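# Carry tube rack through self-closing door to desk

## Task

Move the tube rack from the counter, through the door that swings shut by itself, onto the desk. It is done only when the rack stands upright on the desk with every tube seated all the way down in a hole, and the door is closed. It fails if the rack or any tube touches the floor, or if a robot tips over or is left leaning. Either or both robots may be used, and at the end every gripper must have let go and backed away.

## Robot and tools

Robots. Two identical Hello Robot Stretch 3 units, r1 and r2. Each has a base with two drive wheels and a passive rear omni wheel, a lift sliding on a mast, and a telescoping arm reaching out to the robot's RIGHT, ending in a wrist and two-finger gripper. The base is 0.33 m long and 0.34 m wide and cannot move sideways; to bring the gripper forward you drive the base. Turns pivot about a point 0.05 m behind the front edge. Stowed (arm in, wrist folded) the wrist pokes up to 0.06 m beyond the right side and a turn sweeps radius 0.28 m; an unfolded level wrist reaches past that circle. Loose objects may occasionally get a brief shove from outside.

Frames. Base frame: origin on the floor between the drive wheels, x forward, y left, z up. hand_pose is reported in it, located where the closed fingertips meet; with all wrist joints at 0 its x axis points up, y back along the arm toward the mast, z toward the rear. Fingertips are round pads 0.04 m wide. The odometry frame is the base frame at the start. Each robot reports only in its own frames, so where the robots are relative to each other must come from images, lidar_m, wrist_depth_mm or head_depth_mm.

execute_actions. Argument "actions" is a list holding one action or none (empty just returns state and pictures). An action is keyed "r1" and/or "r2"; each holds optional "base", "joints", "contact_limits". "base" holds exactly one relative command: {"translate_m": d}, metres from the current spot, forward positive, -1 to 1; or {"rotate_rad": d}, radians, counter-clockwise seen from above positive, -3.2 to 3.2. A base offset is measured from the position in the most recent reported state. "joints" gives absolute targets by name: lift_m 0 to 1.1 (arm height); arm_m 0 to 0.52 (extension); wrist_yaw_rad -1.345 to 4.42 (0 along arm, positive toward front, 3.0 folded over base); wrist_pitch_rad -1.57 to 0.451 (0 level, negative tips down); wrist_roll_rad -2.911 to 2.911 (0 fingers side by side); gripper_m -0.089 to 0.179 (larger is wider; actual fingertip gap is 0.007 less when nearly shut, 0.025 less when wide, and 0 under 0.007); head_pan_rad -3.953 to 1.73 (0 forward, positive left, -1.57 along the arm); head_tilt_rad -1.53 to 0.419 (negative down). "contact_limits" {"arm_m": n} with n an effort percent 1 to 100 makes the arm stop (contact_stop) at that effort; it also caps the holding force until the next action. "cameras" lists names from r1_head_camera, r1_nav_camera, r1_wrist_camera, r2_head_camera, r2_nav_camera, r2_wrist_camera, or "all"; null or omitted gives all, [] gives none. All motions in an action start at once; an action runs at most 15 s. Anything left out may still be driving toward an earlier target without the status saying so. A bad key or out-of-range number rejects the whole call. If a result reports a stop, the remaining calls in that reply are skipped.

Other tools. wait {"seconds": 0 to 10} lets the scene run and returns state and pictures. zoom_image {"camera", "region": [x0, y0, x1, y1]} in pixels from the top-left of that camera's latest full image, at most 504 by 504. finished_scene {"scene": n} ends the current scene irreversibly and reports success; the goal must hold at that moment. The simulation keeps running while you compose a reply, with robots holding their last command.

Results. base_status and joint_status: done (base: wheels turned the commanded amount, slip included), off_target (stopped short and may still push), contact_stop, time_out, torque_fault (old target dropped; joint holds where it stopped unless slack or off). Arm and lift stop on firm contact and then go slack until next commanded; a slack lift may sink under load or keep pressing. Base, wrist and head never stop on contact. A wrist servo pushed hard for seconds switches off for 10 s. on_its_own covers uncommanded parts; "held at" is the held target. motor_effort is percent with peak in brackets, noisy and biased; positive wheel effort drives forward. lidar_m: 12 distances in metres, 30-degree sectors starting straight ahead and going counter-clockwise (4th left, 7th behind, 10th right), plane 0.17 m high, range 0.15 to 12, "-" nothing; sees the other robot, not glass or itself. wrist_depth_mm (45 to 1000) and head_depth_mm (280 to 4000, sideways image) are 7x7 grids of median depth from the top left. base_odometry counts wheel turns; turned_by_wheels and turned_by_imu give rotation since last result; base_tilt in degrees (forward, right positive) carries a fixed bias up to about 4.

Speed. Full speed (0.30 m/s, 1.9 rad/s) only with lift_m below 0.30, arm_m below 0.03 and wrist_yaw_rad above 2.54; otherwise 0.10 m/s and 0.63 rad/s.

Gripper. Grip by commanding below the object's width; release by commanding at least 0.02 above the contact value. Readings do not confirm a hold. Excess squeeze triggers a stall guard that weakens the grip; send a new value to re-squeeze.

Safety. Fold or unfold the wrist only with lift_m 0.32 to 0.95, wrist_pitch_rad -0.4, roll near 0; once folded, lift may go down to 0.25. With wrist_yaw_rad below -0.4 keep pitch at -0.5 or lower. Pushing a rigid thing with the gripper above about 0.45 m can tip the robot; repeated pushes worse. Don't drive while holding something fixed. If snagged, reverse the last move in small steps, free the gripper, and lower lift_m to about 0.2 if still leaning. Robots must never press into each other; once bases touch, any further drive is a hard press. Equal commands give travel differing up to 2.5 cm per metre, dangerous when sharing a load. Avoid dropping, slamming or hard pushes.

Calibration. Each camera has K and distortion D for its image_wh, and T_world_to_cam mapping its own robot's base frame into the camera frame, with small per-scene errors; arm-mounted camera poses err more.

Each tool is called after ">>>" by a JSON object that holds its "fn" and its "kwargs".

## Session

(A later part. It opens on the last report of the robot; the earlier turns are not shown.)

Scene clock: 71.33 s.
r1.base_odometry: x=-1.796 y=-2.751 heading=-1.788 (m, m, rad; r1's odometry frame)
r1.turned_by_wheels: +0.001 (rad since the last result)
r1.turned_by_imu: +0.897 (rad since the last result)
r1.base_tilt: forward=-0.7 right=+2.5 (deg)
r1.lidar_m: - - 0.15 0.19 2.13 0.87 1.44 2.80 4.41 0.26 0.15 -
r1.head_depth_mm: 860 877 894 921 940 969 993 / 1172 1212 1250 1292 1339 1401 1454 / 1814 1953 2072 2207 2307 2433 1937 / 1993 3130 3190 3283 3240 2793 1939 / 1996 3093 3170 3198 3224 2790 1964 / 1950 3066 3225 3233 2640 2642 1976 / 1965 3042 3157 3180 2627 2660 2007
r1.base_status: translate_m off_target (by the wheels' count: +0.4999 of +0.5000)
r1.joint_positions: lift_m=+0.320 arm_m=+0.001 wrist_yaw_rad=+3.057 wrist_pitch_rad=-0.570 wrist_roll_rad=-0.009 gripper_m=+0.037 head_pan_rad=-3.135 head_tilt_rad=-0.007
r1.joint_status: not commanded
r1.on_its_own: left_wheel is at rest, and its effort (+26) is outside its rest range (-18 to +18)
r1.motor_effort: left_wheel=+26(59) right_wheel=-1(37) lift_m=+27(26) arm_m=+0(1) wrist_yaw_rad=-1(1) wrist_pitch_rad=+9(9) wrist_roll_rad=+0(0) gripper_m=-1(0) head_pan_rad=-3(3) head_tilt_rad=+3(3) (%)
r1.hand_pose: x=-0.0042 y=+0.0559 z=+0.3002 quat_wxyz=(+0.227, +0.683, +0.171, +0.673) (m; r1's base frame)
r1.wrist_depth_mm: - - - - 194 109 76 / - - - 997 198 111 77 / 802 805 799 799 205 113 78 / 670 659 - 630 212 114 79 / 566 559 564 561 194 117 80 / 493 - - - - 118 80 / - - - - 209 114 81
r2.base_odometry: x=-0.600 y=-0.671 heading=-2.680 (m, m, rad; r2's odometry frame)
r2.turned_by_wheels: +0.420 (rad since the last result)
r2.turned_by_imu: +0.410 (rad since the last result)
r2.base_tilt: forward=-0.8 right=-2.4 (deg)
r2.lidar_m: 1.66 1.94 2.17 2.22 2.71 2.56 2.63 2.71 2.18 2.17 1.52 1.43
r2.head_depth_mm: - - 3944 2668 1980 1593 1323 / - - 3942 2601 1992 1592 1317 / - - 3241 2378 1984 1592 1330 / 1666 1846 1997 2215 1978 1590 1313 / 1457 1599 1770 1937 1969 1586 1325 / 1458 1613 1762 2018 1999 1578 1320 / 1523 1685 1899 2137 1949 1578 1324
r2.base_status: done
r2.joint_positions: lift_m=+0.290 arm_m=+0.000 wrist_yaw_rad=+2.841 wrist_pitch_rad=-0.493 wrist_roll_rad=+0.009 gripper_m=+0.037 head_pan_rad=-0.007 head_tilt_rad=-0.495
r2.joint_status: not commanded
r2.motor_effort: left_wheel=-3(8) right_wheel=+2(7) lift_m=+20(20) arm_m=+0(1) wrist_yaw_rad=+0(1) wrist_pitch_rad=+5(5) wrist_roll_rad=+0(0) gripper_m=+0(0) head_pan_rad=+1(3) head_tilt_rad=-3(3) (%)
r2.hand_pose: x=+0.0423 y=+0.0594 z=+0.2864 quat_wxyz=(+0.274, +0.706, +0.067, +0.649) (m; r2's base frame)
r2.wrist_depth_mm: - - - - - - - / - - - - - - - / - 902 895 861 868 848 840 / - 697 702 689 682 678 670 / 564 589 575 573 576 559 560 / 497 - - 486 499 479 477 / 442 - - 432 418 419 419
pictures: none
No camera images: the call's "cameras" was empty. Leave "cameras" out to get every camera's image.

>>> {"fn": "execute_actions", "kwargs": {"actions": [{"r1":{"base":{"translate_m":0.13}},"r2":{"base":{"translate_m":0.85}}}], "cameras": ["r2_nav_camera","r1_nav_camera"]}}

Scene clock: 77.63 s.
r1.base_odometry: x=-1.824 y=-2.878 heading=-1.787 (m, m, rad; r1's odometry frame)
r1.turned_by_wheels: +0.000 (rad since the last result)
r1.turned_by_imu: +0.263 (rad since the last result)
r1.base_tilt: forward=-0.7 right=+2.5 (deg)
r1.lidar_m: - - 0.15 0.19 3.87 0.94 2.82 3.23 4.25 0.21 0.15 -
r1.head_depth_mm: 1955 2564 2615 2766 2933 2569 1912 / 2059 3173 3194 3273 3253 2729 1923 / 2033 3187 3242 3260 3305 2725 1934 / 2023 3122 3330 3398 2822 2779 1943 / 1996 3109 3440 3492 2872 2796 1948 / 1988 3059 3550 3548 2999 2822 1970 / 1948 3069 3616 3676 3046 2901 1977
r1.base_status: translate_m off_target (by the wheels' count: +0.1297 of +0.1300)
r1.joint_positions: lift_m=+0.320 arm_m=+0.001 wrist_yaw_rad=+3.059 wrist_pitch_rad=-0.569 wrist_roll_rad=-0.009 gripper_m=+0.037 head_pan_rad=-3.134 head_tilt_rad=-0.007
r1.joint_status: not commanded
r1.on_its_own: left_wheel is at rest, and its effort (+37) is outside its rest range (-18 to +18); right_wheel is at rest, and its effort (+34) is outside its rest range (-18 to +18)
r1.motor_effort: left_wheel=+37(64) right_wheel=+34(40) lift_m=+27(27) arm_m=+0(0) wrist_yaw_rad=-2(2) wrist_pitch_rad=+9(9) wrist_roll_rad=+0(0) gripper_m=+0(1) head_pan_rad=-4(4) head_tilt_rad=+3(2) (%)
r1.hand_pose: x=-0.0045 y=+0.0559 z=+0.3002 quat_wxyz=(+0.226, +0.683, +0.172, +0.673) (m; r1's base frame)
r1.wrist_depth_mm: - - - - 197 106 73 / - - - 983 201 108 73 / 822 791 787 774 206 109 74 / 660 650 - 654 210 111 75 / 571 561 559 562 191 112 75 / 494 - - - - 113 76 / - - - - 201 107 76
r2.base_odometry: x=-1.361 y=-1.050 heading=-2.680 (m, m, rad; r2's odometry frame)
r2.turned_by_wheels: +0.000 (rad since the last result)
r2.turned_by_imu: +0.002 (rad since the last result)
r2.base_tilt: forward=-0.9 right=-2.4 (deg)
r2.lidar_m: 0.82 0.94 1.79 1.83 2.41 3.29 3.38 2.80 2.49 1.04 0.80 5.36
r2.head_depth_mm: - - 3904 2621 1963 1580 1319 / - - 3916 2610 1975 1570 1322 / 1011 - 3621 1273 1566 1503 1318 / 1012 1168 1299 1440 1514 1494 1322 / 751 816 885 978 1076 1218 1290 / 679 735 809 910 1051 1225 1318 / 698 774 865 985 1129 1338 1322
r2.base_status: done
r2.joint_positions: lift_m=+0.290 arm_m=+0.000 wrist_yaw_rad=+2.841 wrist_pitch_rad=-0.493 wrist_roll_rad=+0.009 gripper_m=+0.037 head_pan_rad=-0.007 head_tilt_rad=-0.495
r2.joint_status: not commanded
r2.motor_effort: left_wheel=-3(7) right_wheel=+2(8) lift_m=+20(20) arm_m=+0(1) wrist_yaw_rad=+0(0) wrist_pitch_rad=+5(5) wrist_roll_rad=+0(0) gripper_m=+1(0) head_pan_rad=+2(2) head_tilt_rad=-3(3) (%)
r2.hand_pose: x=+0.0423 y=+0.0594 z=+0.2864 quat_wxyz=(+0.274, +0.706, +0.067, +0.649) (m; r2's base frame)
r2.wrist_depth_mm: - - - - - - 964 / - - - - - - 926 / - 898 887 885 859 861 831 / - 705 698 694 685 676 672 / 566 588 578 576 578 564 559 / 497 - - 486 498 480 482 / 447 - - 433 416 419 417
pictures: r1_nav_camera (sideways: a quarter turn counterclockwise sets it upright), r2_nav_camera (sideways: a quarter turn counterclockwise sets it upright)
camera_calibration (this result's frames):
r1_nav_camera: T_world_to_cam=[[-0.0474427, -0.0195757, 0.998682, -1.26529], [0.0491361, 0.998552, 0.0219073, 0.0263644], [-0.997665, 0.0501107, -0.0464121, 0.0230848], [0, 0, 0, 1]] pos_world=[-0.0382932, -0.0522518, 1.26411]
r2_nav_camera: T_world_to_cam=[[0.513724, 0.0494521, 0.856529, -1.0756], [-0.00789142, -0.998023, 0.0623543, -0.0307078], [0.857919, -0.0387921, -0.512318, 0.624294], [0, 0, 0, 1]] pos_world=[0.0167279, 0.0467615, 1.24304]
Images, in order (width x height): r1_nav_camera 672x504, r2_nav_camera 672x504.

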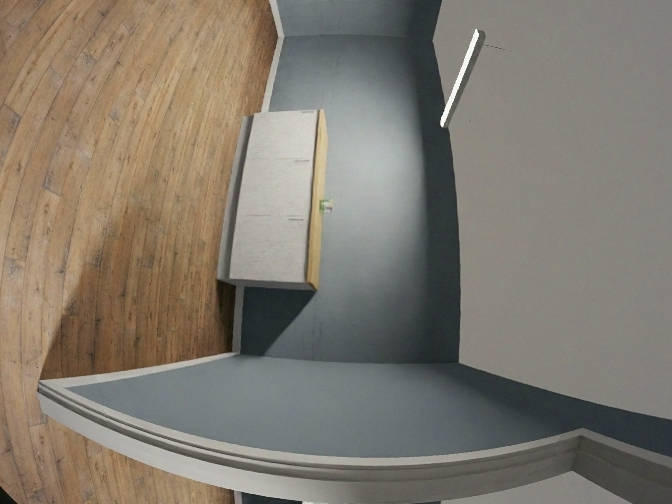

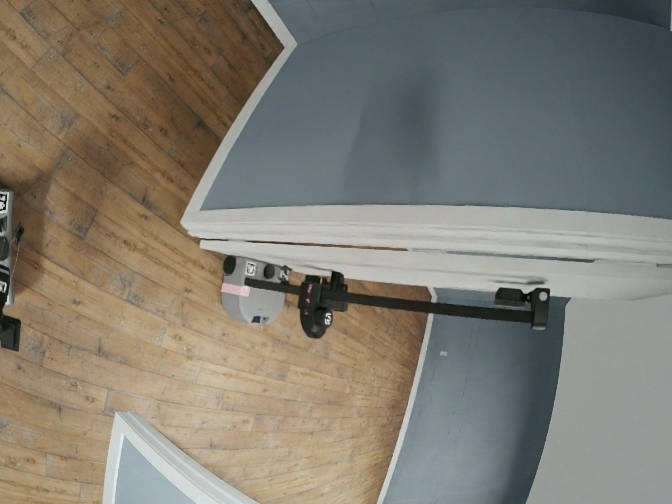

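>>> {"fn": "execute_actions", "kwargs": {"actions": [{"r1":{"base":{"translate_m":-0.01}},"r2":{"base":{"rotate_rad":-0.67},"joints":{"head_tilt_rad":-0.9}}}], "cameras": []}}

>>> {"fn": "execute_actions", "kwargs": {"actions": [{"r2":{"base":{"translate_m":0.55}}}], "cameras": ["r2_nav_camera"]}}

Scene clock: 88.67 s.
r1.base_odometry: x=-1.822 y=-2.868 heading=-1.788 (m, m, rad; r1's odometry frame)
r1.turned_by_wheels: +0.000 (rad since the last result)
r1.turned_by_imu: -0.002 (rad since the last result)
r1.base_tilt: forward=-0.7 right=+2.6 (deg)
r1.lidar_m: - - 0.15 0.22 3.85 0.93 2.81 3.22 4.24 0.21 0.15 -
r1.head_depth_mm: 1982 2506 2624 2787 2887 2530 1905 / 2039 3100 3213 3226 3337 2717 1929 / 2035 3195 3258 3297 3346 2747 1935 / 2025 3151 3370 3397 2817 2747 1938 / 1991 3080 3371 3453 2904 2780 1962 / 1979 3101 3493 3518 2943 2806 1968 / 1961 2990 3591 3634 3064 2880 2022
r1.base_status: done
r1.joint_positions: lift_m=+0.320 arm_m=+0.001 wrist_yaw_rad=+3.061 wrist_pitch_rad=-0.569 wrist_roll_rad=-0.009 gripper_m=+0.037 head_pan_rad=-3.134 head_tilt_rad=-0.007
r1.joint_status: not commanded
r1.motor_effort: left_wheel=+1(33) right_wheel=+8(33) lift_m=+26(27) arm_m=+0(0) wrist_yaw_rad=-2(4) wrist_pitch_rad=+8(9) wrist_roll_rad=+0(0) gripper_m=+0(1) head_pan_rad=-3(3) head_tilt_rad=+3(2) (%)
r1.hand_pose: x=-0.0048 y=+0.0559 z=+0.3002 quat_wxyz=(+0.226, +0.683, +0.172, +0.673) (m; r1's base frame)
r1.wrist_depth_mm: - - - - 217 114 77 / - - - - 221 115 77 / 797 823 794 796 225 116 78 / 660 656 - 655 228 116 78 / 570 570 559 551 204 118 79 / 497 - - - - 118 79 / - - - - 211 112 80
r2.base_odometry: x=-1.361 y=-1.050 heading=+2.933 (m, m, rad; r2's odometry frame)
r2.turned_by_wheels: -0.670 (rad since the last result)
r2.turned_by_imu: -0.656 (rad since the last result)
r2.base_tilt: forward=-0.8 right=-2.4 (deg)
r2.lidar_m: 5.35 0.82 0.82 1.58 1.80 2.17 3.30 3.30 2.81 2.49 1.25 0.80
r2.head_depth_mm: 712 810 1009 1308 1430 1270 1141 / 2799 910 1011 1221 1427 1274 1138 / 2842 2297 1903 1603 1427 1258 1139 / 2835 2277 1908 1620 1421 1268 1134 / 2862 2270 1893 1628 1423 1262 1131 / 2824 2265 1899 1611 1418 1250 1130 / 2791 2246 1885 1545 1407 1253 1131
r2.base_status: done
r2.joint_positions: lift_m=+0.290 arm_m=+0.000 wrist_yaw_rad=+2.841 wrist_pitch_rad=-0.493 wrist_roll_rad=+0.009 gripper_m=+0.037 head_pan_rad=-0.007 head_tilt_rad=-0.889
r2.joint_status: all done
r2.motor_effort: left_wheel=+2(8) right_wheel=-2(6) lift_m=+20(20) arm_m=+0(0) wrist_yaw_rad=+1(0) wrist_pitch_rad=+5(5) wrist_roll_rad=+0(0) gripper_m=+0(0) head_pan_rad=+2(2) head_tilt_rad=-7(42) (%)
r2.hand_pose: x=+0.0423 y=+0.0594 z=+0.2864 quat_wxyz=(+0.274, +0.706, +0.067, +0.649) (m; r2's base frame)
r2.wrist_depth_mm: - - - - 873 756 921 / - - - - 923 840 849 / - 895 881 876 858 866 849 / - 712 697 690 686 676 682 / 563 588 578 569 578 557 560 / 495 - - 486 498 482 479 / 443 - - 432 417 421 415
pictures: none
No camera images: the call's "cameras" was empty. Leave "cameras" out to get every camera's image.

Scene clock: 92.20 s.
r1.base_odometry: x=-1.822 y=-2.868 heading=-1.788 (m, m, rad; r1's odometry frame)
r1.turned_by_wheels: +0.000 (rad since the last result)
r1.turned_by_imu: +0.000 (rad since the last result)
r1.base_tilt: forward=-0.7 right=+2.5 (deg)
r1.lidar_m: - - 0.15 0.22 0.76 0.93 2.81 3.20 4.24 0.21 0.15 -
r1.head_depth_mm: 1949 2517 2630 2786 2887 2528 1902 / 2050 3127 3200 3225 3294 2725 1909 / 2040 3203 3237 3296 3353 2742 1933 / 2011 3176 3365 3346 2856 2780 1943 / 1985 3127 3455 3491 2869 2802 1960 / 1955 3000 3552 3546 2969 2819 1986 / 1975 3059 3599 3605 3048 2876 1991
r1.base_status: not commanded
r1.joint_positions: lift_m=+0.320 arm_m=+0.001 wrist_yaw_rad=+3.061 wrist_pitch_rad=-0.569 wrist_roll_rad=-0.009 gripper_m=+0.037 head_pan_rad=-3.134 head_tilt_rad=-0.007
r1.joint_status: not commanded
r1.motor_effort: left_wheel=+1(1) right_wheel=+8(8) lift_m=+27(26) arm_m=+0(0) wrist_yaw_rad=-3(2) wrist_pitch_rad=+9(10) wrist_roll_rad=+0(0) gripper_m=-1(1) head_pan_rad=-4(3) head_tilt_rad=+3(3) (%)
r1.hand_pose: x=-0.0048 y=+0.0559 z=+0.3002 quat_wxyz=(+0.226, +0.683, +0.172, +0.673) (m; r1's base frame)
r1.wrist_depth_mm: - 877 - - 218 114 77 / - 806 906 1000 221 115 78 / 800 793 799 793 224 116 78 / 655 671 - 663 230 117 78 / 566 564 562 551 204 118 79 / 495 - - - - 119 79 / - - - - 212 112 80
r2.base_odometry: x=-1.899 y=-0.936 heading=+2.934 (m, m, rad; r2's odometry frame)
r2.turned_by_wheels: +0.000 (rad since the last result)
r2.turned_by_imu: +0.002 (rad since the last result)
r2.base_tilt: forward=-0.9 right=-2.5 (deg)
r2.lidar_m: 4.84 1.28 0.59 0.58 1.90 2.30 3.82 3.85 2.98 2.44 0.35 0.36
r2.head_depth_mm: 2909 2321 1914 1651 791 737 1112 / 2884 2305 1926 1631 1408 1096 1108 / 2875 2312 1896 1628 1435 1266 1141 / 2881 2277 1904 1628 1432 1258 1132 / 2848 2246 1913 1608 1416 1256 1134 / 2815 2268 1886 1603 1409 1251 1129 / 2799 2250 1870 1607 1406 1250 1123
r2.base_status: done
r2.joint_positions: lift_m=+0.290 arm_m=+0.000 wrist_yaw_rad=+2.841 wrist_pitch_rad=-0.493 wrist_roll_rad=+0.009 gripper_m=+0.037 head_pan_rad=-0.007 head_tilt_rad=-0.890
r2.joint_status: not commanded
r2.motor_effort: left_wheel=+1(9) right_wheel=-1(4) lift_m=+20(20) arm_m=+0(0) wrist_yaw_rad=+0(0) wrist_pitch_rad=+5(5) wrist_roll_rad=+0(0) gripper_m=+0(0) head_pan_rad=+2(2) head_tilt_rad=-6(7) (%)
r2.hand_pose: x=+0.0423 y=+0.0594 z=+0.2864 quat_wxyz=(+0.274, +0.706, +0.067, +0.649) (m; r2's base frame)
r2.wrist_depth_mm: - - 576 626 748 - - / - - 639 676 714 745 - / - 891 715 745 711 683 854 / - 701 698 691 684 685 669 / 567 590 574 571 576 564 553 / 494 - - 485 496 485 475 / 447 - - 427 413 420 417
pictures: r2_nav_camera (sideways: a quarter turn counterclockwise sets it upright)
camera_calibration (this result's frames):
r2_nav_camera: T_world_to_cam=[[0.803664, 0.047634, 0.593173, -0.734136], [0.0164077, -0.998186, 0.057928, -0.0250621], [0.594857, -0.0368221, -0.802988, 1.00398], [0, 0, 0, 1]] pos_world=[-0.0068118, 0.0469217, 1.2431]
Images, in order (width x height): r2_nav_camera 672x504.

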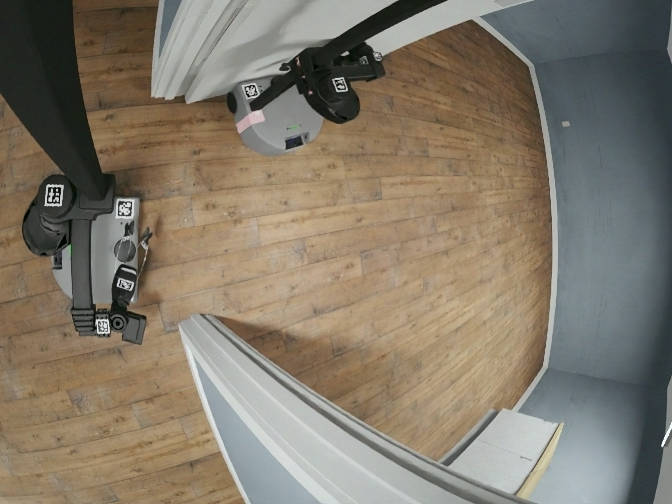

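>>> {"fn": "execute_actions", "kwargs": {"actions": [{"r2":{"base":{"rotate_rad":0.08}}}], "cameras": []}}

>>> {"fn": "execute_actions", "kwargs": {"actions": [{"r2":{"base":{"translate_m":0.75},"joints":{"head_pan_rad":-1.0,"head_tilt_rad":-0.4}}}], "cameras": ["r2_nav_camera","r2_head_camera"]}}

Scene clock: 97.17 s.
r1.base_odometry: x=-1.822 y=-2.868 heading=-1.788 (m, m, rad; r1's odometry frame)
r1.turned_by_wheels: +0.000 (rad since the last result)
r1.turned_by_imu: +0.001 (rad since the last result)
r1.base_tilt: forward=-0.6 right=+2.5 (deg)
r1.lidar_m: - - 0.15 0.22 0.77 0.93 2.80 3.22 4.25 0.21 0.15 -
r1.head_depth_mm: 1949 2524 2591 2785 2863 2539 1898 / 2067 3136 3206 3253 3291 2707 1941 / 2043 3231 3281 3285 3353 2757 1934 / 2019 3186 3422 3420 2824 2807 1956 / 1988 3141 3509 3441 2843 2833 1955 / 1973 3051 3477 3482 2988 2854 1966 / 1945 3054 3518 3671 3062 2878 2016
r1.base_status: not commanded
r1.joint_positions: lift_m=+0.320 arm_m=+0.001 wrist_yaw_rad=+3.061 wrist_pitch_rad=-0.569 wrist_roll_rad=-0.009 gripper_m=+0.037 head_pan_rad=-3.134 head_tilt_rad=-0.007
r1.joint_status: not commanded
r1.motor_effort: left_wheel=+1(1) right_wheel=+8(8) lift_m=+26(27) arm_m=+0(0) wrist_yaw_rad=-2(3) wrist_pitch_rad=+9(9) wrist_roll_rad=+0(0) gripper_m=+0(1) head_pan_rad=-3(3) head_tilt_rad=+3(2) (%)
r1.hand_pose: x=-0.0048 y=+0.0559 z=+0.3002 quat_wxyz=(+0.226, +0.683, +0.172, +0.673) (m; r1's base frame)
r1.wrist_depth_mm: - 855 - - 218 114 77 / - 817 903 996 222 115 77 / 805 787 794 776 226 116 78 / 668 659 - 652 228 117 78 / 567 561 564 557 204 118 79 / 501 - - - - 119 79 / - - - - 211 112 80
r2.base_odometry: x=-1.899 y=-0.936 heading=+3.013 (m, m, rad; r2's odometry frame)
r2.turned_by_wheels: +0.080 (rad since the last result)
r2.turned_by_imu: +0.078 (rad since the last result)
r2.base_tilt: forward=-0.8 right=-2.4 (deg)
r2.lidar_m: 4.85 1.05 0.59 0.58 1.92 2.43 3.83 3.88 2.97 1.10 0.35 0.38
r2.head_depth_mm: 2934 2303 1929 1642 1436 766 1097 / 2915 2278 1927 1628 1424 1276 1112 / 2896 2315 1914 1627 1418 1269 1136 / 2843 2293 1881 1627 1419 1263 1134 / 2874 2277 1891 1624 1415 1261 1127 / 2870 2272 1872 1627 1421 1256 1132 / 2806 2256 1872 1605 1369 1244 1125
r2.base_status: done
r2.joint_positions: lift_m=+0.290 arm_m=+0.000 wrist_yaw_rad=+2.841 wrist_pitch_rad=-0.493 wrist_roll_rad=+0.009 gripper_m=+0.037 head_pan_rad=-0.007 head_tilt_rad=-0.890
r2.joint_status: not commanded
r2.motor_effort: left_wheel=-2(6) right_wheel=+2(5) lift_m=+20(20) arm_m=+0(1) wrist_yaw_rad=+0(0) wrist_pitch_rad=+5(5) wrist_roll_rad=+0(0) gripper_m=+0(0) head_pan_rad=+3(2) head_tilt_rad=-6(6) (%)
r2.hand_pose: x=+0.0423 y=+0.0594 z=+0.2864 quat_wxyz=(+0.274, +0.706, +0.067, +0.649) (m; r2's base frame)
r2.wrist_depth_mm: - - 690 594 694 - - / - - 864 666 721 715 - / - 905 832 734 754 632 802 / - 706 702 688 687 674 688 / 571 589 582 574 578 565 562 / 498 - - 489 499 482 479 / 444 - - 431 416 419 419
pictures: none
No camera images: the call's "cameras" was empty. Leave "cameras" out to get every camera's image.

Scene clock: 101.43 s.
r1.base_odometry: x=-1.822 y=-2.868 heading=-1.788 (m, m, rad; r1's odometry frame)
r1.turned_by_wheels: +0.000 (rad since the last result)
r1.turned_by_imu: +0.001 (rad since the last result)
r1.base_tilt: forward=-0.7 right=+2.5 (deg)
r1.lidar_m: - - 0.15 0.22 3.88 0.93 0.47 3.21 4.26 0.21 0.15 -
r1.head_depth_mm: 1973 2510 2594 2773 2896 2516 1911 / 2060 3161 3180 3261 3290 2721 1905 / 2039 3248 417 432 440 446 451 / 2009 3174 430 578 2798 2784 1950 / 2008 3095 3432 3462 2838 2819 1968 / 1972 3073 3524 3592 2951 2869 1965 / 1967 3024 3616 3604 3034 2878 2000
r1.base_status: not commanded
r1.joint_positions: lift_m=+0.320 arm_m=+0.001 wrist_yaw_rad=+3.061 wrist_pitch_rad=-0.569 wrist_roll_rad=-0.009 gripper_m=+0.037 head_pan_rad=-3.134 head_tilt_rad=-0.007
r1.joint_status: not commanded
r1.motor_effort: left_wheel=+1(1) right_wheel=+8(8) lift_m=+26(26) arm_m=+0(1) wrist_yaw_rad=-3(3) wrist_pitch_rad=+9(10) wrist_roll_rad=+0(0) gripper_m=-1(0) head_pan_rad=-3(3) head_tilt_rad=+2(3) (%)
r1.hand_pose: x=-0.0048 y=+0.0559 z=+0.3002 quat_wxyz=(+0.226, +0.683, +0.172, +0.673) (m; r1's base frame)
r1.wrist_depth_mm: - - - - 218 114 77 / - - - 973 222 115 77 / 816 798 796 803 224 116 78 / 663 660 - 659 229 117 78 / 564 565 567 558 204 118 79 / 504 - - - - 119 79 / - - - - 213 112 80
r2.base_odometry: x=-2.643 y=-0.840 heading=+3.013 (m, m, rad; r2's odometry frame)
r2.turned_by_wheels: +0.000 (rad since the last result)
r2.turned_by_imu: +0.002 (rad since the last result)
r2.base_tilt: forward=-0.9 right=-2.4 (deg)
r2.lidar_m: 4.12 3.17 0.85 0.61 0.61 0.80 4.56 0.50 0.59 1.27 2.17 2.76
r2.head_depth_mm: 2351 2514 2532 2807 2231 1721 1409 / 2441 2591 2205 2340 2222 1718 1399 / 2587 2714 2282 2463 2223 1717 1401 / 2630 2796 2381 2609 2216 1724 1404 / 2777 2923 2531 2735 2206 1715 1399 / 2860 3107 2643 2840 2226 1705 1401 / 3048 3230 2796 2950 2187 1723 1394
r2.base_status: done
r2.joint_positions: lift_m=+0.290 arm_m=+0.000 wrist_yaw_rad=+2.841 wrist_pitch_rad=-0.493 wrist_roll_rad=+0.009 gripper_m=+0.037 head_pan_rad=-0.993 head_tilt_rad=-0.408
r2.joint_status: all done
r2.motor_effort: left_wheel=-3(6) right_wheel=+1(8) lift_m=+20(20) arm_m=+0(0) wrist_yaw_rad=+1(0) wrist_pitch_rad=+5(5) wrist_roll_rad=+0(0) gripper_m=+0(0) head_pan_rad=-4(32) head_tilt_rad=+5(44) (%)
r2.hand_pose: x=+0.0423 y=+0.0594 z=+0.2864 quat_wxyz=(+0.274, +0.706, +0.067, +0.649) (m; r2's base frame)
r2.wrist_depth_mm: 553 623 731 - - - - / - 658 780 - - - - / - 552 611 881 862 850 842 / - 484 540 694 687 687 673 / 546 475 558 575 579 565 555 / 496 - - 490 500 478 482 / 442 - - 429 418 419 415
pictures: r2_head_camera (sideways: a quarter turn clockwise sets it upright), r2_nav_camera (sideways: a quarter turn counterclockwise sets it upright)
camera_calibration (this result's frames):
r2_head_camera: T_world_to_cam=[[-0.221222, 0.395537, -0.89141, 1.18701], [0.867179, 0.497963, 0.00574756, -0.0149649], [0.446162, -0.771741, -0.453161, 0.549184], [0, 0, 0, 1]] pos_world=[0.0305447, -0.0382264, 1.30707]
r2_nav_camera: T_world_to_cam=[[0.283331, -0.337336, 0.897735, -1.12794], [-0.839417, -0.539936, 0.0620371, -0.0252295], [0.463792, -0.771151, -0.436147, 0.527584], [0, 0, 0, 1]] pos_world=[0.053714, 0.0127285, 1.24426]
Images, in order (width x height): r2_head_camera 896x504, r2_nav_camera 672x504.

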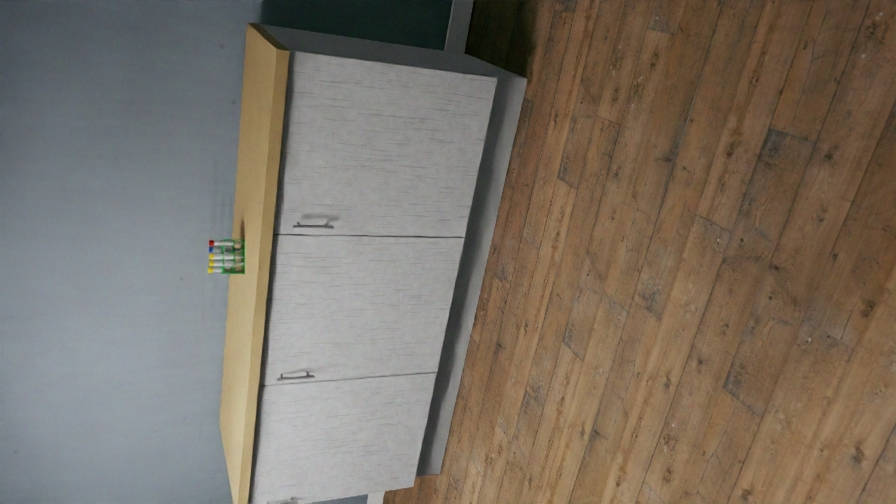

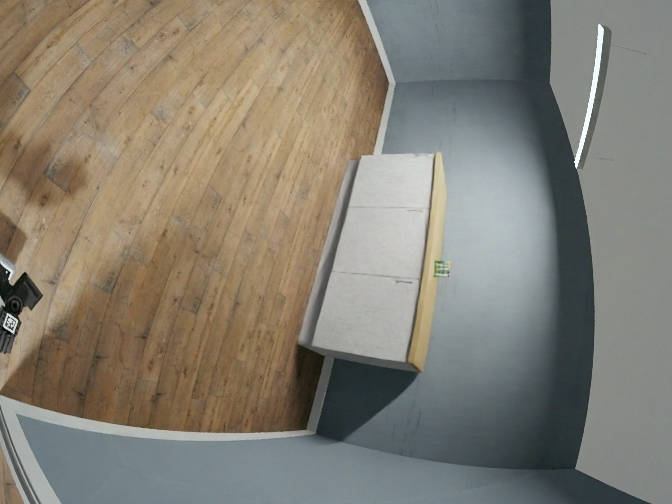

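>>> {"fn": "execute_actions", "kwargs": {"actions": [{"r2":{"base":{"translate_m":0.3}}}], "cameras": []}}

>>> {"fn": "execute_actions", "kwargs": {"actions": [{"r2":{"base":{"rotate_rad":-1.33},"joints":{"head_pan_rad":0.2}}}], "cameras": []}}

>>> {"fn": "execute_actions", "kwargs": {"actions": [{"r2":{"base":{"translate_m":1.0},"joints":{"head_pan_rad":0.3,"head_tilt_rad":-0.4}}}], "cameras": ["r2_head_camera"]}}

Scene clock: 112.27 s.
r1.base_odometry: x=-1.822 y=-2.868 heading=-1.788 (m, m, rad; r1's odometry frame)
r1.turned_by_wheels: +0.000 (rad since the last result)
r1.turned_by_imu: +0.001 (rad since the last result)
r1.base_tilt: forward=-0.7 right=+2.5 (deg)
r1.lidar_m: - - 0.15 0.22 3.84 0.93 0.75 0.60 4.24 0.21 0.15 -
r1.head_depth_mm: 1979 2522 2648 2697 2894 2528 1907 / 2070 3150 3231 3235 3285 2735 1908 / 2023 3223 3249 3294 3364 2742 1920 / 2011 3183 3363 3382 2820 2785 1955 / 1998 3146 3403 3521 2891 2789 1955 / 1969 3042 3575 3558 2972 2814 1987 / 1942 3043 3524 675 2998 2541 571
r1.base_status: not commanded
r1.joint_positions: lift_m=+0.320 arm_m=+0.001 wrist_yaw_rad=+3.061 wrist_pitch_rad=-0.569 wrist_roll_rad=-0.009 gripper_m=+0.037 head_pan_rad=-3.134 head_tilt_rad=-0.007
r1.joint_status: not commanded
r1.motor_effort: left_wheel=+1(1) right_wheel=+8(8) lift_m=+27(27) arm_m=+1(0) wrist_yaw_rad=-2(2) wrist_pitch_rad=+9(9) wrist_roll_rad=+0(0) gripper_m=-1(0) head_pan_rad=-3(3) head_tilt_rad=+3(3) (%)
r1.hand_pose: x=-0.0048 y=+0.0559 z=+0.3002 quat_wxyz=(+0.226, +0.683, +0.172, +0.673) (m; r1's base frame)
r1.wrist_depth_mm: - - - - 217 114 77 / - - - 996 219 115 77 / 793 804 786 797 225 116 78 / 668 662 - 660 228 117 78 / 560 575 560 553 204 118 79 / 497 - - - - 119 79 / - - - - 211 112 80
r2.base_odometry: x=-2.940 y=-0.802 heading=+3.013 (m, m, rad; r2's odometry frame)
r2.turned_by_wheels: +0.000 (rad since the last result)
r2.turned_by_imu: +0.000 (rad since the last result)
r2.base_tilt: forward=-0.9 right=-2.5 (deg)
r2.lidar_m: 3.82 3.21 2.17 0.80 0.74 0.74 4.85 0.77 0.97 2.08 2.13 2.73
r2.head_depth_mm: 2324 2495 2062 2186 2226 1734 1406 / 2432 2568 2157 2287 2243 1720 1403 / 2529 2687 2209 2454 2213 1712 1402 / 2624 2827 2355 2558 2188 1717 1398 / 2742 2875 2478 2685 2208 1716 1398 / 2900 3022 2632 2748 2210 1714 1404 / 2990 3254 3552 3112 2197 1714 1388
r2.base_status: done
r2.joint_positions: lift_m=+0.290 arm_m=+0.000 wrist_yaw_rad=+2.841 wrist_pitch_rad=-0.493 wrist_roll_rad=+0.009 gripper_m=+0.037 head_pan_rad=-0.993 head_tilt_rad=-0.408
r2.joint_status: not commanded
r2.motor_effort: left_wheel=-2(7) right_wheel=+2(8) lift_m=+20(20) arm_m=+0(0) wrist_yaw_rad=+0(0) wrist_pitch_rad=+5(5) wrist_roll_rad=+0(0) gripper_m=+0(0) head_pan_rad=-3(3) head_tilt_rad=+6(6) (%)
r2.hand_pose: x=+0.0423 y=+0.0594 z=+0.2864 quat_wxyz=(+0.274, +0.706, +0.067, +0.649) (m; r2's base frame)
r2.wrist_depth_mm: 638 708 - - - - - / - 746 - - - - - / - 812 872 873 876 859 843 / - 708 698 690 691 677 669 / 488 591 576 575 577 566 560 / 487 - - 488 498 482 477 / 441 - - 429 417 420 417
pictures: none
No camera images: the call's "cameras" was empty. Leave "cameras" out to get every camera's image.

Scene clock: 114.50 s.
r1.base_odometry: x=-1.822 y=-2.868 heading=-1.788 (m, m, rad; r1's odometry frame)
r1.turned_by_wheels: +0.000 (rad since the last result)
r1.turned_by_imu: +0.000 (rad since the last result)
r1.base_tilt: forward=-0.7 right=+2.5 (deg)
r1.lidar_m: - - 0.15 0.22 3.86 0.93 0.75 0.74 4.24 0.21 0.15 -
r1.head_depth_mm: 1962 2503 2634 2749 2915 2519 1918 / 2054 3113 3202 3197 3296 2728 1910 / 2024 3175 3300 3309 3372 2723 1934 / 2006 3210 3341 3397 2794 2794 1950 / 2013 3095 3396 3430 2859 2824 1958 / 1977 3086 3532 3536 2943 2819 1995 / 1969 3012 3628 676 3026 2905 1991
r1.base_status: not commanded
r1.joint_positions: lift_m=+0.320 arm_m=+0.001 wrist_yaw_rad=+3.061 wrist_pitch_rad=-0.569 wrist_roll_rad=-0.009 gripper_m=+0.037 head_pan_rad=-3.134 head_tilt_rad=-0.007
r1.joint_status: not commanded
r1.motor_effort: left_wheel=+1(1) right_wheel=+8(8) lift_m=+27(27) arm_m=+0(1) wrist_yaw_rad=-3(2) wrist_pitch_rad=+9(9) wrist_roll_rad=+0(0) gripper_m=+0(1) head_pan_rad=-4(3) head_tilt_rad=+3(3) (%)
r1.hand_pose: x=-0.0048 y=+0.0559 z=+0.3002 quat_wxyz=(+0.226, +0.683, +0.172, +0.673) (m; r1's base frame)
r1.wrist_depth_mm: - - - - 217 114 77 / - - - 996 221 115 77 / 809 785 808 786 223 116 78 / 659 660 - 644 228 117 78 / 569 564 565 547 204 118 79 / 495 - - - - 119 79 / - - - - 211 112 80
r2.base_odometry: x=-2.940 y=-0.802 heading=+1.683 (m, m, rad; r2's odometry frame)
r2.turned_by_wheels: -1.330 (rad since the last result)
r2.turned_by_imu: -1.300 (rad since the last result)
r2.base_tilt: forward=-0.9 right=-2.5 (deg)
r2.lidar_m: 2.11 2.31 3.88 3.83 2.53 2.04 0.79 0.73 3.36 0.77 0.82 1.26
r2.head_depth_mm: 2308 2482 2626 2807 2213 1720 1397 / 2341 2511 2119 2259 2199 1715 1399 / 2432 2574 2161 2321 2227 1716 1409 / 2464 2648 2218 2403 2201 1722 1397 / 2524 2686 2272 2526 2217 1710 1409 / 2620 2802 2356 2628 2233 1713 1397 / 2727 2883 2456 2676 2206 1720 1400
r2.base_status: done
r2.joint_positions: lift_m=+0.290 arm_m=+0.000 wrist_yaw_rad=+2.841 wrist_pitch_rad=-0.493 wrist_roll_rad=+0.009 gripper_m=+0.037 head_pan_rad=+0.193 head_tilt_rad=-0.408
r2.joint_status: all done
r2.motor_effort: left_wheel=+2(8) right_wheel=-1(5) lift_m=+20(20) arm_m=+0(0) wrist_yaw_rad=+0(0) wrist_pitch_rad=+5(5) wrist_roll_rad=+0(0) gripper_m=+0(0) head_pan_rad=+2(29) head_tilt_rad=+6(6) (%)
r2.hand_pose: x=+0.0423 y=+0.0593 z=+0.2864 quat_wxyz=(+0.274, +0.706, +0.067, +0.649) (m; r2's base frame)
r2.wrist_depth_mm: - - - - - - - / - - - - - - - / - 892 879 875 848 867 850 / - 704 695 694 690 677 673 / 570 593 574 576 576 562 557 / 499 - - 484 500 478 477 / 443 - - 427 420 423 419
pictures: none
No camera images: the call's "cameras" was empty. Leave "cameras" out to get every camera's image.

Scene clock: 119.67 s.
r1.base_odometry: x=-1.822 y=-2.868 heading=-1.788 (m, m, rad; r1's odometry frame)
r1.turned_by_wheels: +0.000 (rad since the last result)
r1.turned_by_imu: +0.001 (rad since the last result)
r1.base_tilt: forward=-0.7 right=+2.5 (deg)
r1.lidar_m: - - 0.15 0.22 3.88 0.93 1.67 3.21 4.24 0.21 0.15 -
r1.head_depth_mm: 1959 2528 2645 2740 2851 2501 1894 / 2060 3124 3185 3259 3277 2705 1924 / 2037 3212 3312 3310 3305 2776 1919 / 1987 3149 3330 3367 2835 2766 1860 / 2005 3089 3475 3415 2941 2794 1654 / 1957 3084 3495 3559 2972 2683 2005 / 1959 3008 3565 3690 3032 2875 2008
r1.base_status: not commanded
r1.joint_positions: lift_m=+0.320 arm_m=+0.001 wrist_yaw_rad=+3.061 wrist_pitch_rad=-0.569 wrist_roll_rad=-0.009 gripper_m=+0.037 head_pan_rad=-3.134 head_tilt_rad=-0.007
r1.joint_status: not commanded
r1.motor_effort: left_wheel=+1(1) right_wheel=+8(8) lift_m=+27(27) arm_m=+0(0) wrist_yaw_rad=-2(3) wrist_pitch_rad=+9(9) wrist_roll_rad=+0(0) gripper_m=-1(1) head_pan_rad=-3(3) head_tilt_rad=+2(2) (%)
r1.hand_pose: x=-0.0048 y=+0.0559 z=+0.3002 quat_wxyz=(+0.226, +0.683, +0.172, +0.673) (m; r1's base frame)
r1.wrist_depth_mm: - - - - 217 114 77 / - - - - 221 114 77 / 799 801 792 791 224 115 78 / 666 669 - 660 228 117 78 / 567 564 565 553 204 118 79 / 501 - - - - 119 79 / - - - - 211 112 80
r2.base_odometry: x=-3.052 y=+0.192 heading=+1.683 (m, m, rad; r2's odometry frame)
r2.turned_by_wheels: +0.000 (rad since the last result)
r2.turned_by_imu: +0.003 (rad since the last result)
r2.base_tilt: forward=-0.9 right=-2.4 (deg)
r2.lidar_m: 1.13 1.24 1.92 3.67 3.75 3.00 1.66 1.12 0.90 0.89 0.97 1.14
r2.head_depth_mm: 1464 1565 1561 1141 1235 1351 1401 / 1513 1622 1552 1191 1308 1428 1394 / 1565 1688 1550 1247 1370 1523 1404 / 1628 1753 1476 1304 1451 1610 1400 / 1697 1824 1515 1380 1520 1663 1399 / 1761 1913 1546 1452 1624 1704 1411 / 1838 1993 1532 1540 1737 1707 1400
r2.base_status: done
r2.joint_positions: lift_m=+0.290 arm_m=+0.000 wrist_yaw_rad=+2.841 wrist_pitch_rad=-0.493 wrist_roll_rad=+0.009 gripper_m=+0.037 head_pan_rad=+0.293 head_tilt_rad=-0.408
r2.joint_status: all done
r2.motor_effort: left_wheel=+1(8) right_wheel=-1(4) lift_m=+20(20) arm_m=+0(1) wrist_yaw_rad=+0(0) wrist_pitch_rad=+5(5) wrist_roll_rad=+0(0) gripper_m=+0(0) head_pan_rad=+2(11) head_tilt_rad=+5(7) (%)
r2.hand_pose: x=+0.0423 y=+0.0593 z=+0.2864 quat_wxyz=(+0.274, +0.706, +0.067, +0.649) (m; r2's base frame)
r2.wrist_depth_mm: - - - - - - - / - - - - - - - / - 894 885 882 875 861 851 / - 698 695 697 690 675 673 / 566 587 577 571 576 561 565 / 498 - - 485 495 481 478 / 446 - - 428 415 424 418
pictures: r2_head_camera (sideways: a quarter turn clockwise sets it upright)
camera_calibration (this result's frames):
r2_head_camera: T_world_to_cam=[[-0.441108, -0.100911, -0.891762, 1.18881], [-0.234115, 0.972192, 0.00579177, -0.00830452], [0.86638, 0.211329, -0.452467, 0.545717], [0, 0, 0, 1]] pos_world=[0.0496527, 0.012712, 1.3071]
Images, in order (width x height): r2_head_camera 896x504.

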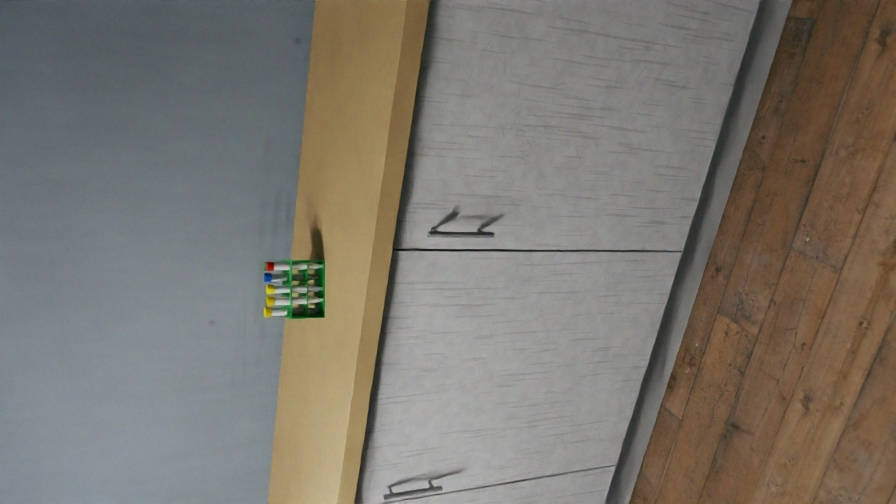

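>>> {"fn": "zoom_image", "kwargs": {"camera": "r2_head_camera", "region": [240, 230, 360, 340]}}

Region (240, 230, 360, 340) of r2_head_camera's 896x504 image, scaled by 4.200, with more detail than that image has; it fills the top 462 rows of this view, and the rest is white.

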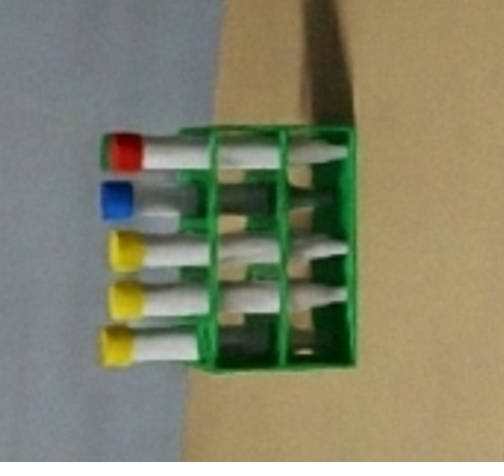

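>>> {"fn": "execute_actions", "kwargs": {"actions": [{"r2":{"base":{"translate_m":0.86}}}], "cameras": []}}

>>> {"fn": "execute_actions", "kwargs": {"actions": [{"r2":{"base":{"rotate_rad":1.44},"joints":{"lift_m":0.93,"wrist_pitch_rad":-0.4,"head_pan_rad":-0.9,"head_tilt_rad":-0.55}}}], "cameras": ["r2_head_camera","r2_nav_camera"]}}

Scene clock: 158.33 s.
r1.base_odometry: x=-1.822 y=-2.868 heading=-1.788 (m, m, rad; r1's odometry frame)
r1.turned_by_wheels: +0.000 (rad since the last result)
r1.turned_by_imu: +0.001 (rad since the last result)
r1.base_tilt: forward=-0.7 right=+2.5 (deg)
r1.lidar_m: - - 0.15 0.22 3.85 0.93 2.55 3.21 4.25 0.21 0.15 -
r1.head_depth_mm: 1951 2548 2618 2742 2864 2537 1907 / 2037 3104 3194 3260 3252 2715 1920 / 2014 3189 3266 3321 3352 2719 1936 / 2021 3171 3376 3369 2841 2449 1955 / 2019 3089 3433 3445 2890 2632 1997 / 1970 3082 3523 3574 2968 2860 1977 / 1957 3065 3588 3701 3048 2874 1986
r1.base_status: not commanded
r1.joint_positions: lift_m=+0.320 arm_m=+0.001 wrist_yaw_rad=+3.061 wrist_pitch_rad=-0.569 wrist_roll_rad=-0.009 gripper_m=+0.037 head_pan_rad=-3.134 head_tilt_rad=-0.007
r1.joint_status: not commanded
r1.motor_effort: left_wheel=+1(1) right_wheel=+8(8) lift_m=+27(27) arm_m=+1(1) wrist_yaw_rad=-2(2) wrist_pitch_rad=+9(9) wrist_roll_rad=+0(0) gripper_m=+0(0) head_pan_rad=-3(3) head_tilt_rad=+2(1) (%)
r1.hand_pose: x=-0.0048 y=+0.0559 z=+0.3002 quat_wxyz=(+0.226, +0.683, +0.172, +0.673) (m; r1's base frame)
r1.wrist_depth_mm: - - - - 218 114 77 / - - - 988 222 115 77 / 789 809 796 790 225 116 78 / 661 654 - 652 230 117 78 / 571 565 566 560 205 118 79 / 498 - - - - 119 79 / - - - - 211 112 79
r2.base_odometry: x=-3.149 y=+1.046 heading=+1.683 (m, m, rad; r2's odometry frame)
r2.turned_by_wheels: +0.000 (rad since the last result)
r2.turned_by_imu: +0.002 (rad since the last result)
r2.base_tilt: forward=-0.9 right=-2.4 (deg)
r2.lidar_m: 0.29 0.32 0.50 3.57 3.90 3.84 2.48 1.27 1.02 1.01 0.36 0.29
r2.head_depth_mm: 739 789 847 889 666 517 422 / 764 819 882 918 662 516 421 / 789 853 917 933 663 514 421 / 820 887 957 926 663 515 422 / 852 922 1000 927 663 515 422 / 887 967 1054 922 661 515 439 / 930 1009 1101 746 662 515 457
r2.base_status: done
r2.joint_positions: lift_m=+0.290 arm_m=+0.000 wrist_yaw_rad=+2.841 wrist_pitch_rad=-0.493 wrist_roll_rad=+0.009 gripper_m=+0.037 head_pan_rad=+0.293 head_tilt_rad=-0.408
r2.joint_status: not commanded
r2.motor_effort: left_wheel=+1(7) right_wheel=+0(5) lift_m=+20(20) arm_m=+0(0) wrist_yaw_rad=+0(0) wrist_pitch_rad=+5(5) wrist_roll_rad=+0(0) gripper_m=-1(0) head_pan_rad=+1(3) head_tilt_rad=+5(5) (%)
r2.hand_pose: x=+0.0423 y=+0.0593 z=+0.2864 quat_wxyz=(+0.274, +0.706, +0.067, +0.649) (m; r2's base frame)
r2.wrist_depth_mm: - - - - 577 368 269 / - - - - 608 376 275 / - 902 892 873 777 387 279 / - 702 699 689 660 401 286 / 565 593 571 580 578 503 291 / 495 - - 487 498 466 307 / 443 - - 430 415 423 369
pictures: none
No camera images: the call's "cameras" was empty. Leave "cameras" out to get every camera's image.

Scene clock: 165.00 s.
r1.base_odometry: x=-1.822 y=-2.868 heading=-1.788 (m, m, rad; r1's odometry frame)
r1.turned_by_wheels: +0.000 (rad since the last result)
r1.turned_by_imu: +0.001 (rad since the last result)
r1.base_tilt: forward=-0.7 right=+2.6 (deg)
r1.lidar_m: - - 0.15 0.22 3.87 0.93 2.40 3.22 4.25 0.21 0.15 -
r1.head_depth_mm: 1962 2495 2615 2759 2896 2539 1898 / 2050 3106 3133 3279 3266 2711 1916 / 2021 3211 3236 3305 3360 2769 1944 / 2039 3162 3331 3369 2837 2415 1938 / 1988 3164 3392 3400 2880 2800 1970 / 1983 3063 3501 3507 2946 2863 1975 / 1949 3000 3617 3599 3041 2884 2011
r1.base_status: not commanded
r1.joint_positions: lift_m=+0.320 arm_m=+0.001 wrist_yaw_rad=+3.061 wrist_pitch_rad=-0.569 wrist_roll_rad=-0.009 gripper_m=+0.037 head_pan_rad=-3.134 head_tilt_rad=-0.007
r1.joint_status: not commanded
r1.motor_effort: left_wheel=+1(1) right_wheel=+8(8) lift_m=+26(26) arm_m=+0(1) wrist_yaw_rad=-2(3) wrist_pitch_rad=+9(9) wrist_roll_rad=+0(0) gripper_m=-1(1) head_pan_rad=-3(4) head_tilt_rad=+2(3) (%)
r1.hand_pose: x=-0.0048 y=+0.0559 z=+0.3002 quat_wxyz=(+0.226, +0.683, +0.172, +0.673) (m; r1's base frame)
r1.wrist_depth_mm: - - - - 218 114 77 / - - - 990 221 115 77 / 809 800 799 779 225 116 78 / 669 673 - 650 228 117 78 / 577 558 565 550 203 118 79 / 492 - - - - 119 79 / - - - - 211 112 80
r2.base_odometry: x=-3.149 y=+1.046 heading=+3.123 (m, m, rad; r2's odometry frame)
r2.turned_by_wheels: +1.440 (rad since the last result)
r2.turned_by_imu: +1.411 (rad since the last result)
r2.base_tilt: forward=-0.9 right=-2.5 (deg)
r2.lidar_m: 1.22 3.75 3.94 2.53 1.42 1.05 1.01 1.05 0.30 0.29 0.30 0.42
r2.head_depth_mm: 801 860 924 723 557 455 - / 845 917 964 721 556 454 421 / 899 980 1010 716 555 453 522 / 959 1055 1011 717 554 478 600 / 1035 1144 767 712 554 572 704 / 1114 1238 992 713 566 673 857 / 1215 1346 996 711 611 809 1086
r2.base_status: done
r2.joint_positions: lift_m=+0.930 arm_m=+0.000 wrist_yaw_rad=+2.841 wrist_pitch_rad=-0.418 wrist_roll_rad=+0.009 gripper_m=+0.037 head_pan_rad=-0.893 head_tilt_rad=-0.543
r2.joint_status: all done
r2.motor_effort: left_wheel=-3(8) right_wheel=+3(7) lift_m=+26(28) arm_m=-1(1) wrist_yaw_rad=+0(0) wrist_pitch_rad=+7(7) wrist_roll_rad=+0(0) gripper_m=+0(0) head_pan_rad=-3(32) head_tilt_rad=-4(23) (%)
r2.hand_pose: x=+0.0453 y=+0.0690 z=+0.9426 quat_wxyz=(+0.249, +0.709, +0.040, +0.659) (m; r2's base frame)
r2.wrist_depth_mm: - - - - - - - / - - - - - - - / - - - - - - - / - - - - - - - / - - - - - - - / - - - - - - - / - - - - - - -
pictures: r2_head_camera (sideways: a quarter turn clockwise sets it upright), r2_nav_camera (sideways: a quarter turn counterclockwise sets it upright)
camera_calibration (this result's frames):
r2_head_camera: T_world_to_cam=[[-0.332206, 0.461731, -0.822462, 1.09777], [0.813361, 0.581757, -0.00193138, -0.00463911], [0.477581, -0.6696, -0.568817, 0.699473], [0, 0, 0, 1]] pos_world=[0.0344056, -0.0358103, 1.30074]
r2_nav_camera: T_world_to_cam=[[0.388821, -0.398395, 0.830723, -1.04119], [-0.776117, -0.6275, 0.0623281, -0.0259835], [0.496448, -0.668973, -0.553186, 0.679671], [0, 0, 0, 1]] pos_world=[0.0472495, 0.0235711, 1.24255]
Images, in order (width x height): r2_head_camera 896x504, r2_nav_camera 672x504.

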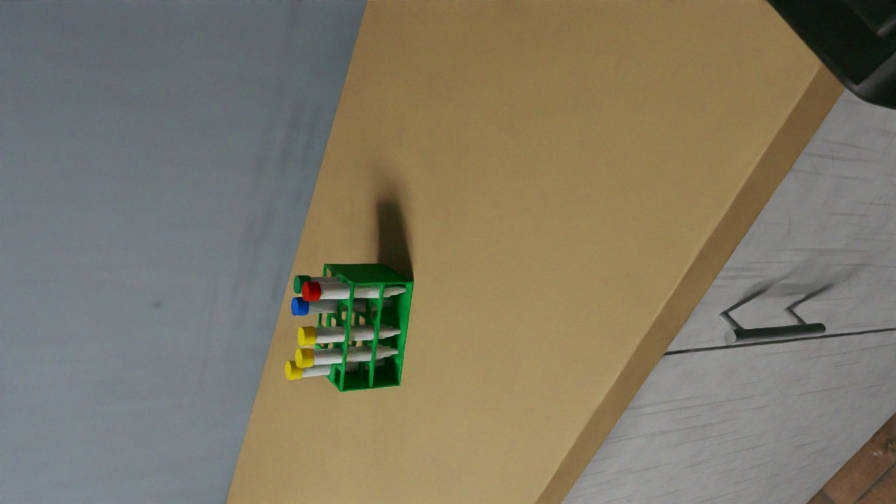

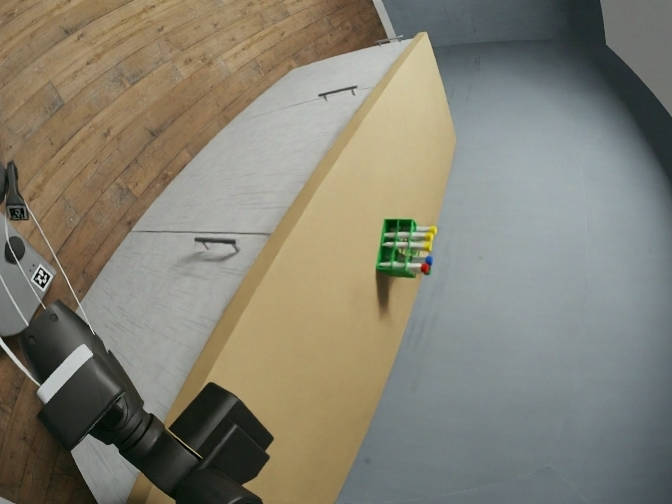

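>>> {"fn": "execute_actions", "kwargs": {"actions": [{"r2":{"base":{"translate_m":0.1},"joints":{"wrist_yaw_rad":1.8,"wrist_pitch_rad":-0.18,"gripper_m":0.14,"arm_m":0.49,"lift_m":0.91,"head_pan_rad":-1.0,"head_tilt_rad":-0.6}}}], "cameras": ["r2_head_camera","r2_wrist_camera"]}}

Scene clock: 180.63 s.
r1.base_odometry: x=-1.822 y=-2.868 heading=-1.788 (m, m, rad; r1's odometry frame)
r1.turned_by_wheels: +0.000 (rad since the last result)
r1.turned_by_imu: +0.001 (rad since the last result)
r1.base_tilt: forward=-0.7 right=+2.5 (deg)
r1.lidar_m: - - 0.15 0.22 3.87 0.93 2.43 3.22 4.24 0.21 0.15 -
r1.head_depth_mm: 1967 2522 2618 2700 2932 2523 1912 / 2066 3192 3218 3298 3272 2698 1925 / 2029 3154 3272 3312 3305 2773 1933 / 1997 3187 3336 3333 2791 2476 1944 / 1997 3083 3439 3526 2858 2611 1960 / 1970 3060 3572 3572 2976 2858 1964 / 1960 2991 3548 3643 3070 2911 1985
r1.base_status: not commanded
r1.joint_positions: lift_m=+0.320 arm_m=+0.001 wrist_yaw_rad=+3.061 wrist_pitch_rad=-0.569 wrist_roll_rad=-0.009 gripper_m=+0.037 head_pan_rad=-3.134 head_tilt_rad=-0.007
r1.joint_status: not commanded
r1.motor_effort: left_wheel=+1(1) right_wheel=+8(8) lift_m=+27(27) arm_m=+0(0) wrist_yaw_rad=-3(3) wrist_pitch_rad=+9(9) wrist_roll_rad=+0(0) gripper_m=+0(1) head_pan_rad=-3(3) head_tilt_rad=+2(2) (%)
r1.hand_pose: x=-0.0048 y=+0.0559 z=+0.3002 quat_wxyz=(+0.226, +0.683, +0.172, +0.673) (m; r1's base frame)
r1.wrist_depth_mm: - - - - 217 114 77 / - - - 998 221 115 77 / 817 802 809 788 225 116 78 / 668 668 - 663 228 117 78 / 569 561 558 563 203 118 79 / 492 - - - - 119 79 / - - - - 211 112 80
r2.base_odometry: x=-3.249 y=+1.048 heading=+3.123 (m, m, rad; r2's odometry frame)
r2.turned_by_wheels: +0.000 (rad since the last result)
r2.turned_by_imu: -0.001 (rad since the last result)
r2.base_tilt: forward=-0.9 right=-2.5 (deg)
r2.lidar_m: 1.24 3.61 3.96 2.64 1.56 1.15 1.11 0.41 0.30 0.29 0.31 0.43
r2.head_depth_mm: 770 840 900 641 528 437 402 / 809 886 925 641 526 436 487 / 853 940 898 651 526 446 543 / 902 996 854 661 524 470 601 / 949 1063 709 661 524 565 714 / 1013 1117 845 659 528 646 841 / 1076 1182 889 657 555 748 1033
r2.base_status: done
r2.joint_positions: lift_m=+0.910 arm_m=+0.490 wrist_yaw_rad=+1.801 wrist_pitch_rad=-0.200 wrist_roll_rad=+0.009 gripper_m=+0.140 head_pan_rad=-0.993 head_tilt_rad=-0.593
r2.joint_status: all done
r2.motor_effort: left_wheel=-3(4) right_wheel=+2(6) lift_m=+20(22) arm_m=+3(4) wrist_yaw_rad=-1(3) wrist_pitch_rad=+8(10) wrist_roll_rad=+0(0) gripper_m=+1(82) head_pan_rad=-3(10) head_tilt_rad=-5(12) (%)
r2.hand_pose: x=+0.2185 y=-0.5786 z=+0.9742 quat_wxyz=(+0.491, +0.597, -0.383, +0.505) (m; r2's base frame)
r2.wrist_depth_mm: - - - - - 953 515 / - - - - - 924 510 / - - - 326 744 725 507 / - - 462 350 308 428 423 / - 345 322 303 309 321 300 / 253 - 246 242 240 - 234 / 207 194 199 197 195 187 191
pictures: r2_head_camera (sideways: a quarter turn clockwise sets it upright), r2_wrist_camera
camera_calibration (this result's frames):
r2_head_camera: T_world_to_cam=[[-0.30611, 0.526066, -0.793443, 1.05978], [0.867403, 0.497584, -0.00473761, -0.00131558], [0.392312, -0.689685, -0.608626, 0.751783], [0, 0, 0, 1]] pos_world=[0.030618, -0.0383676, 1.29843]
r2_wrist_camera: T_world_to_cam=[[0.184773, -0.981348, -0.0530557, -0.558293], [-0.363188, -0.0180198, -0.931541, 1.01158], [0.91321, 0.191393, -0.359744, 0.422964], [0, 0, 0, 1]] pos_world=[0.0842963, -0.610604, 1.06487]
Images, in order (width x height): r2_head_camera 896x504, r2_wrist_camera 644x364.

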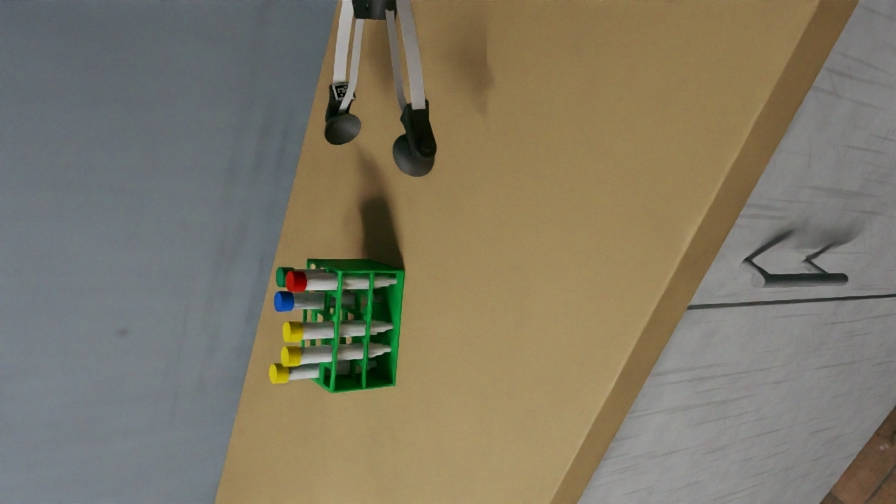

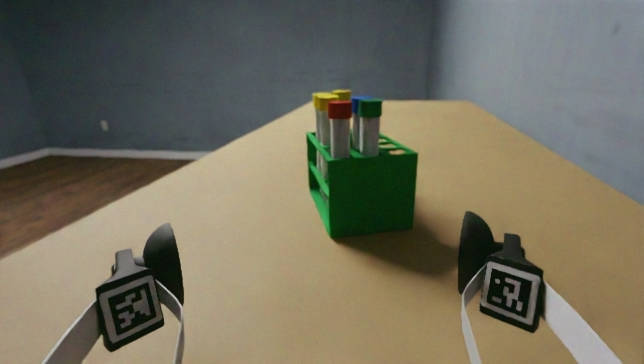

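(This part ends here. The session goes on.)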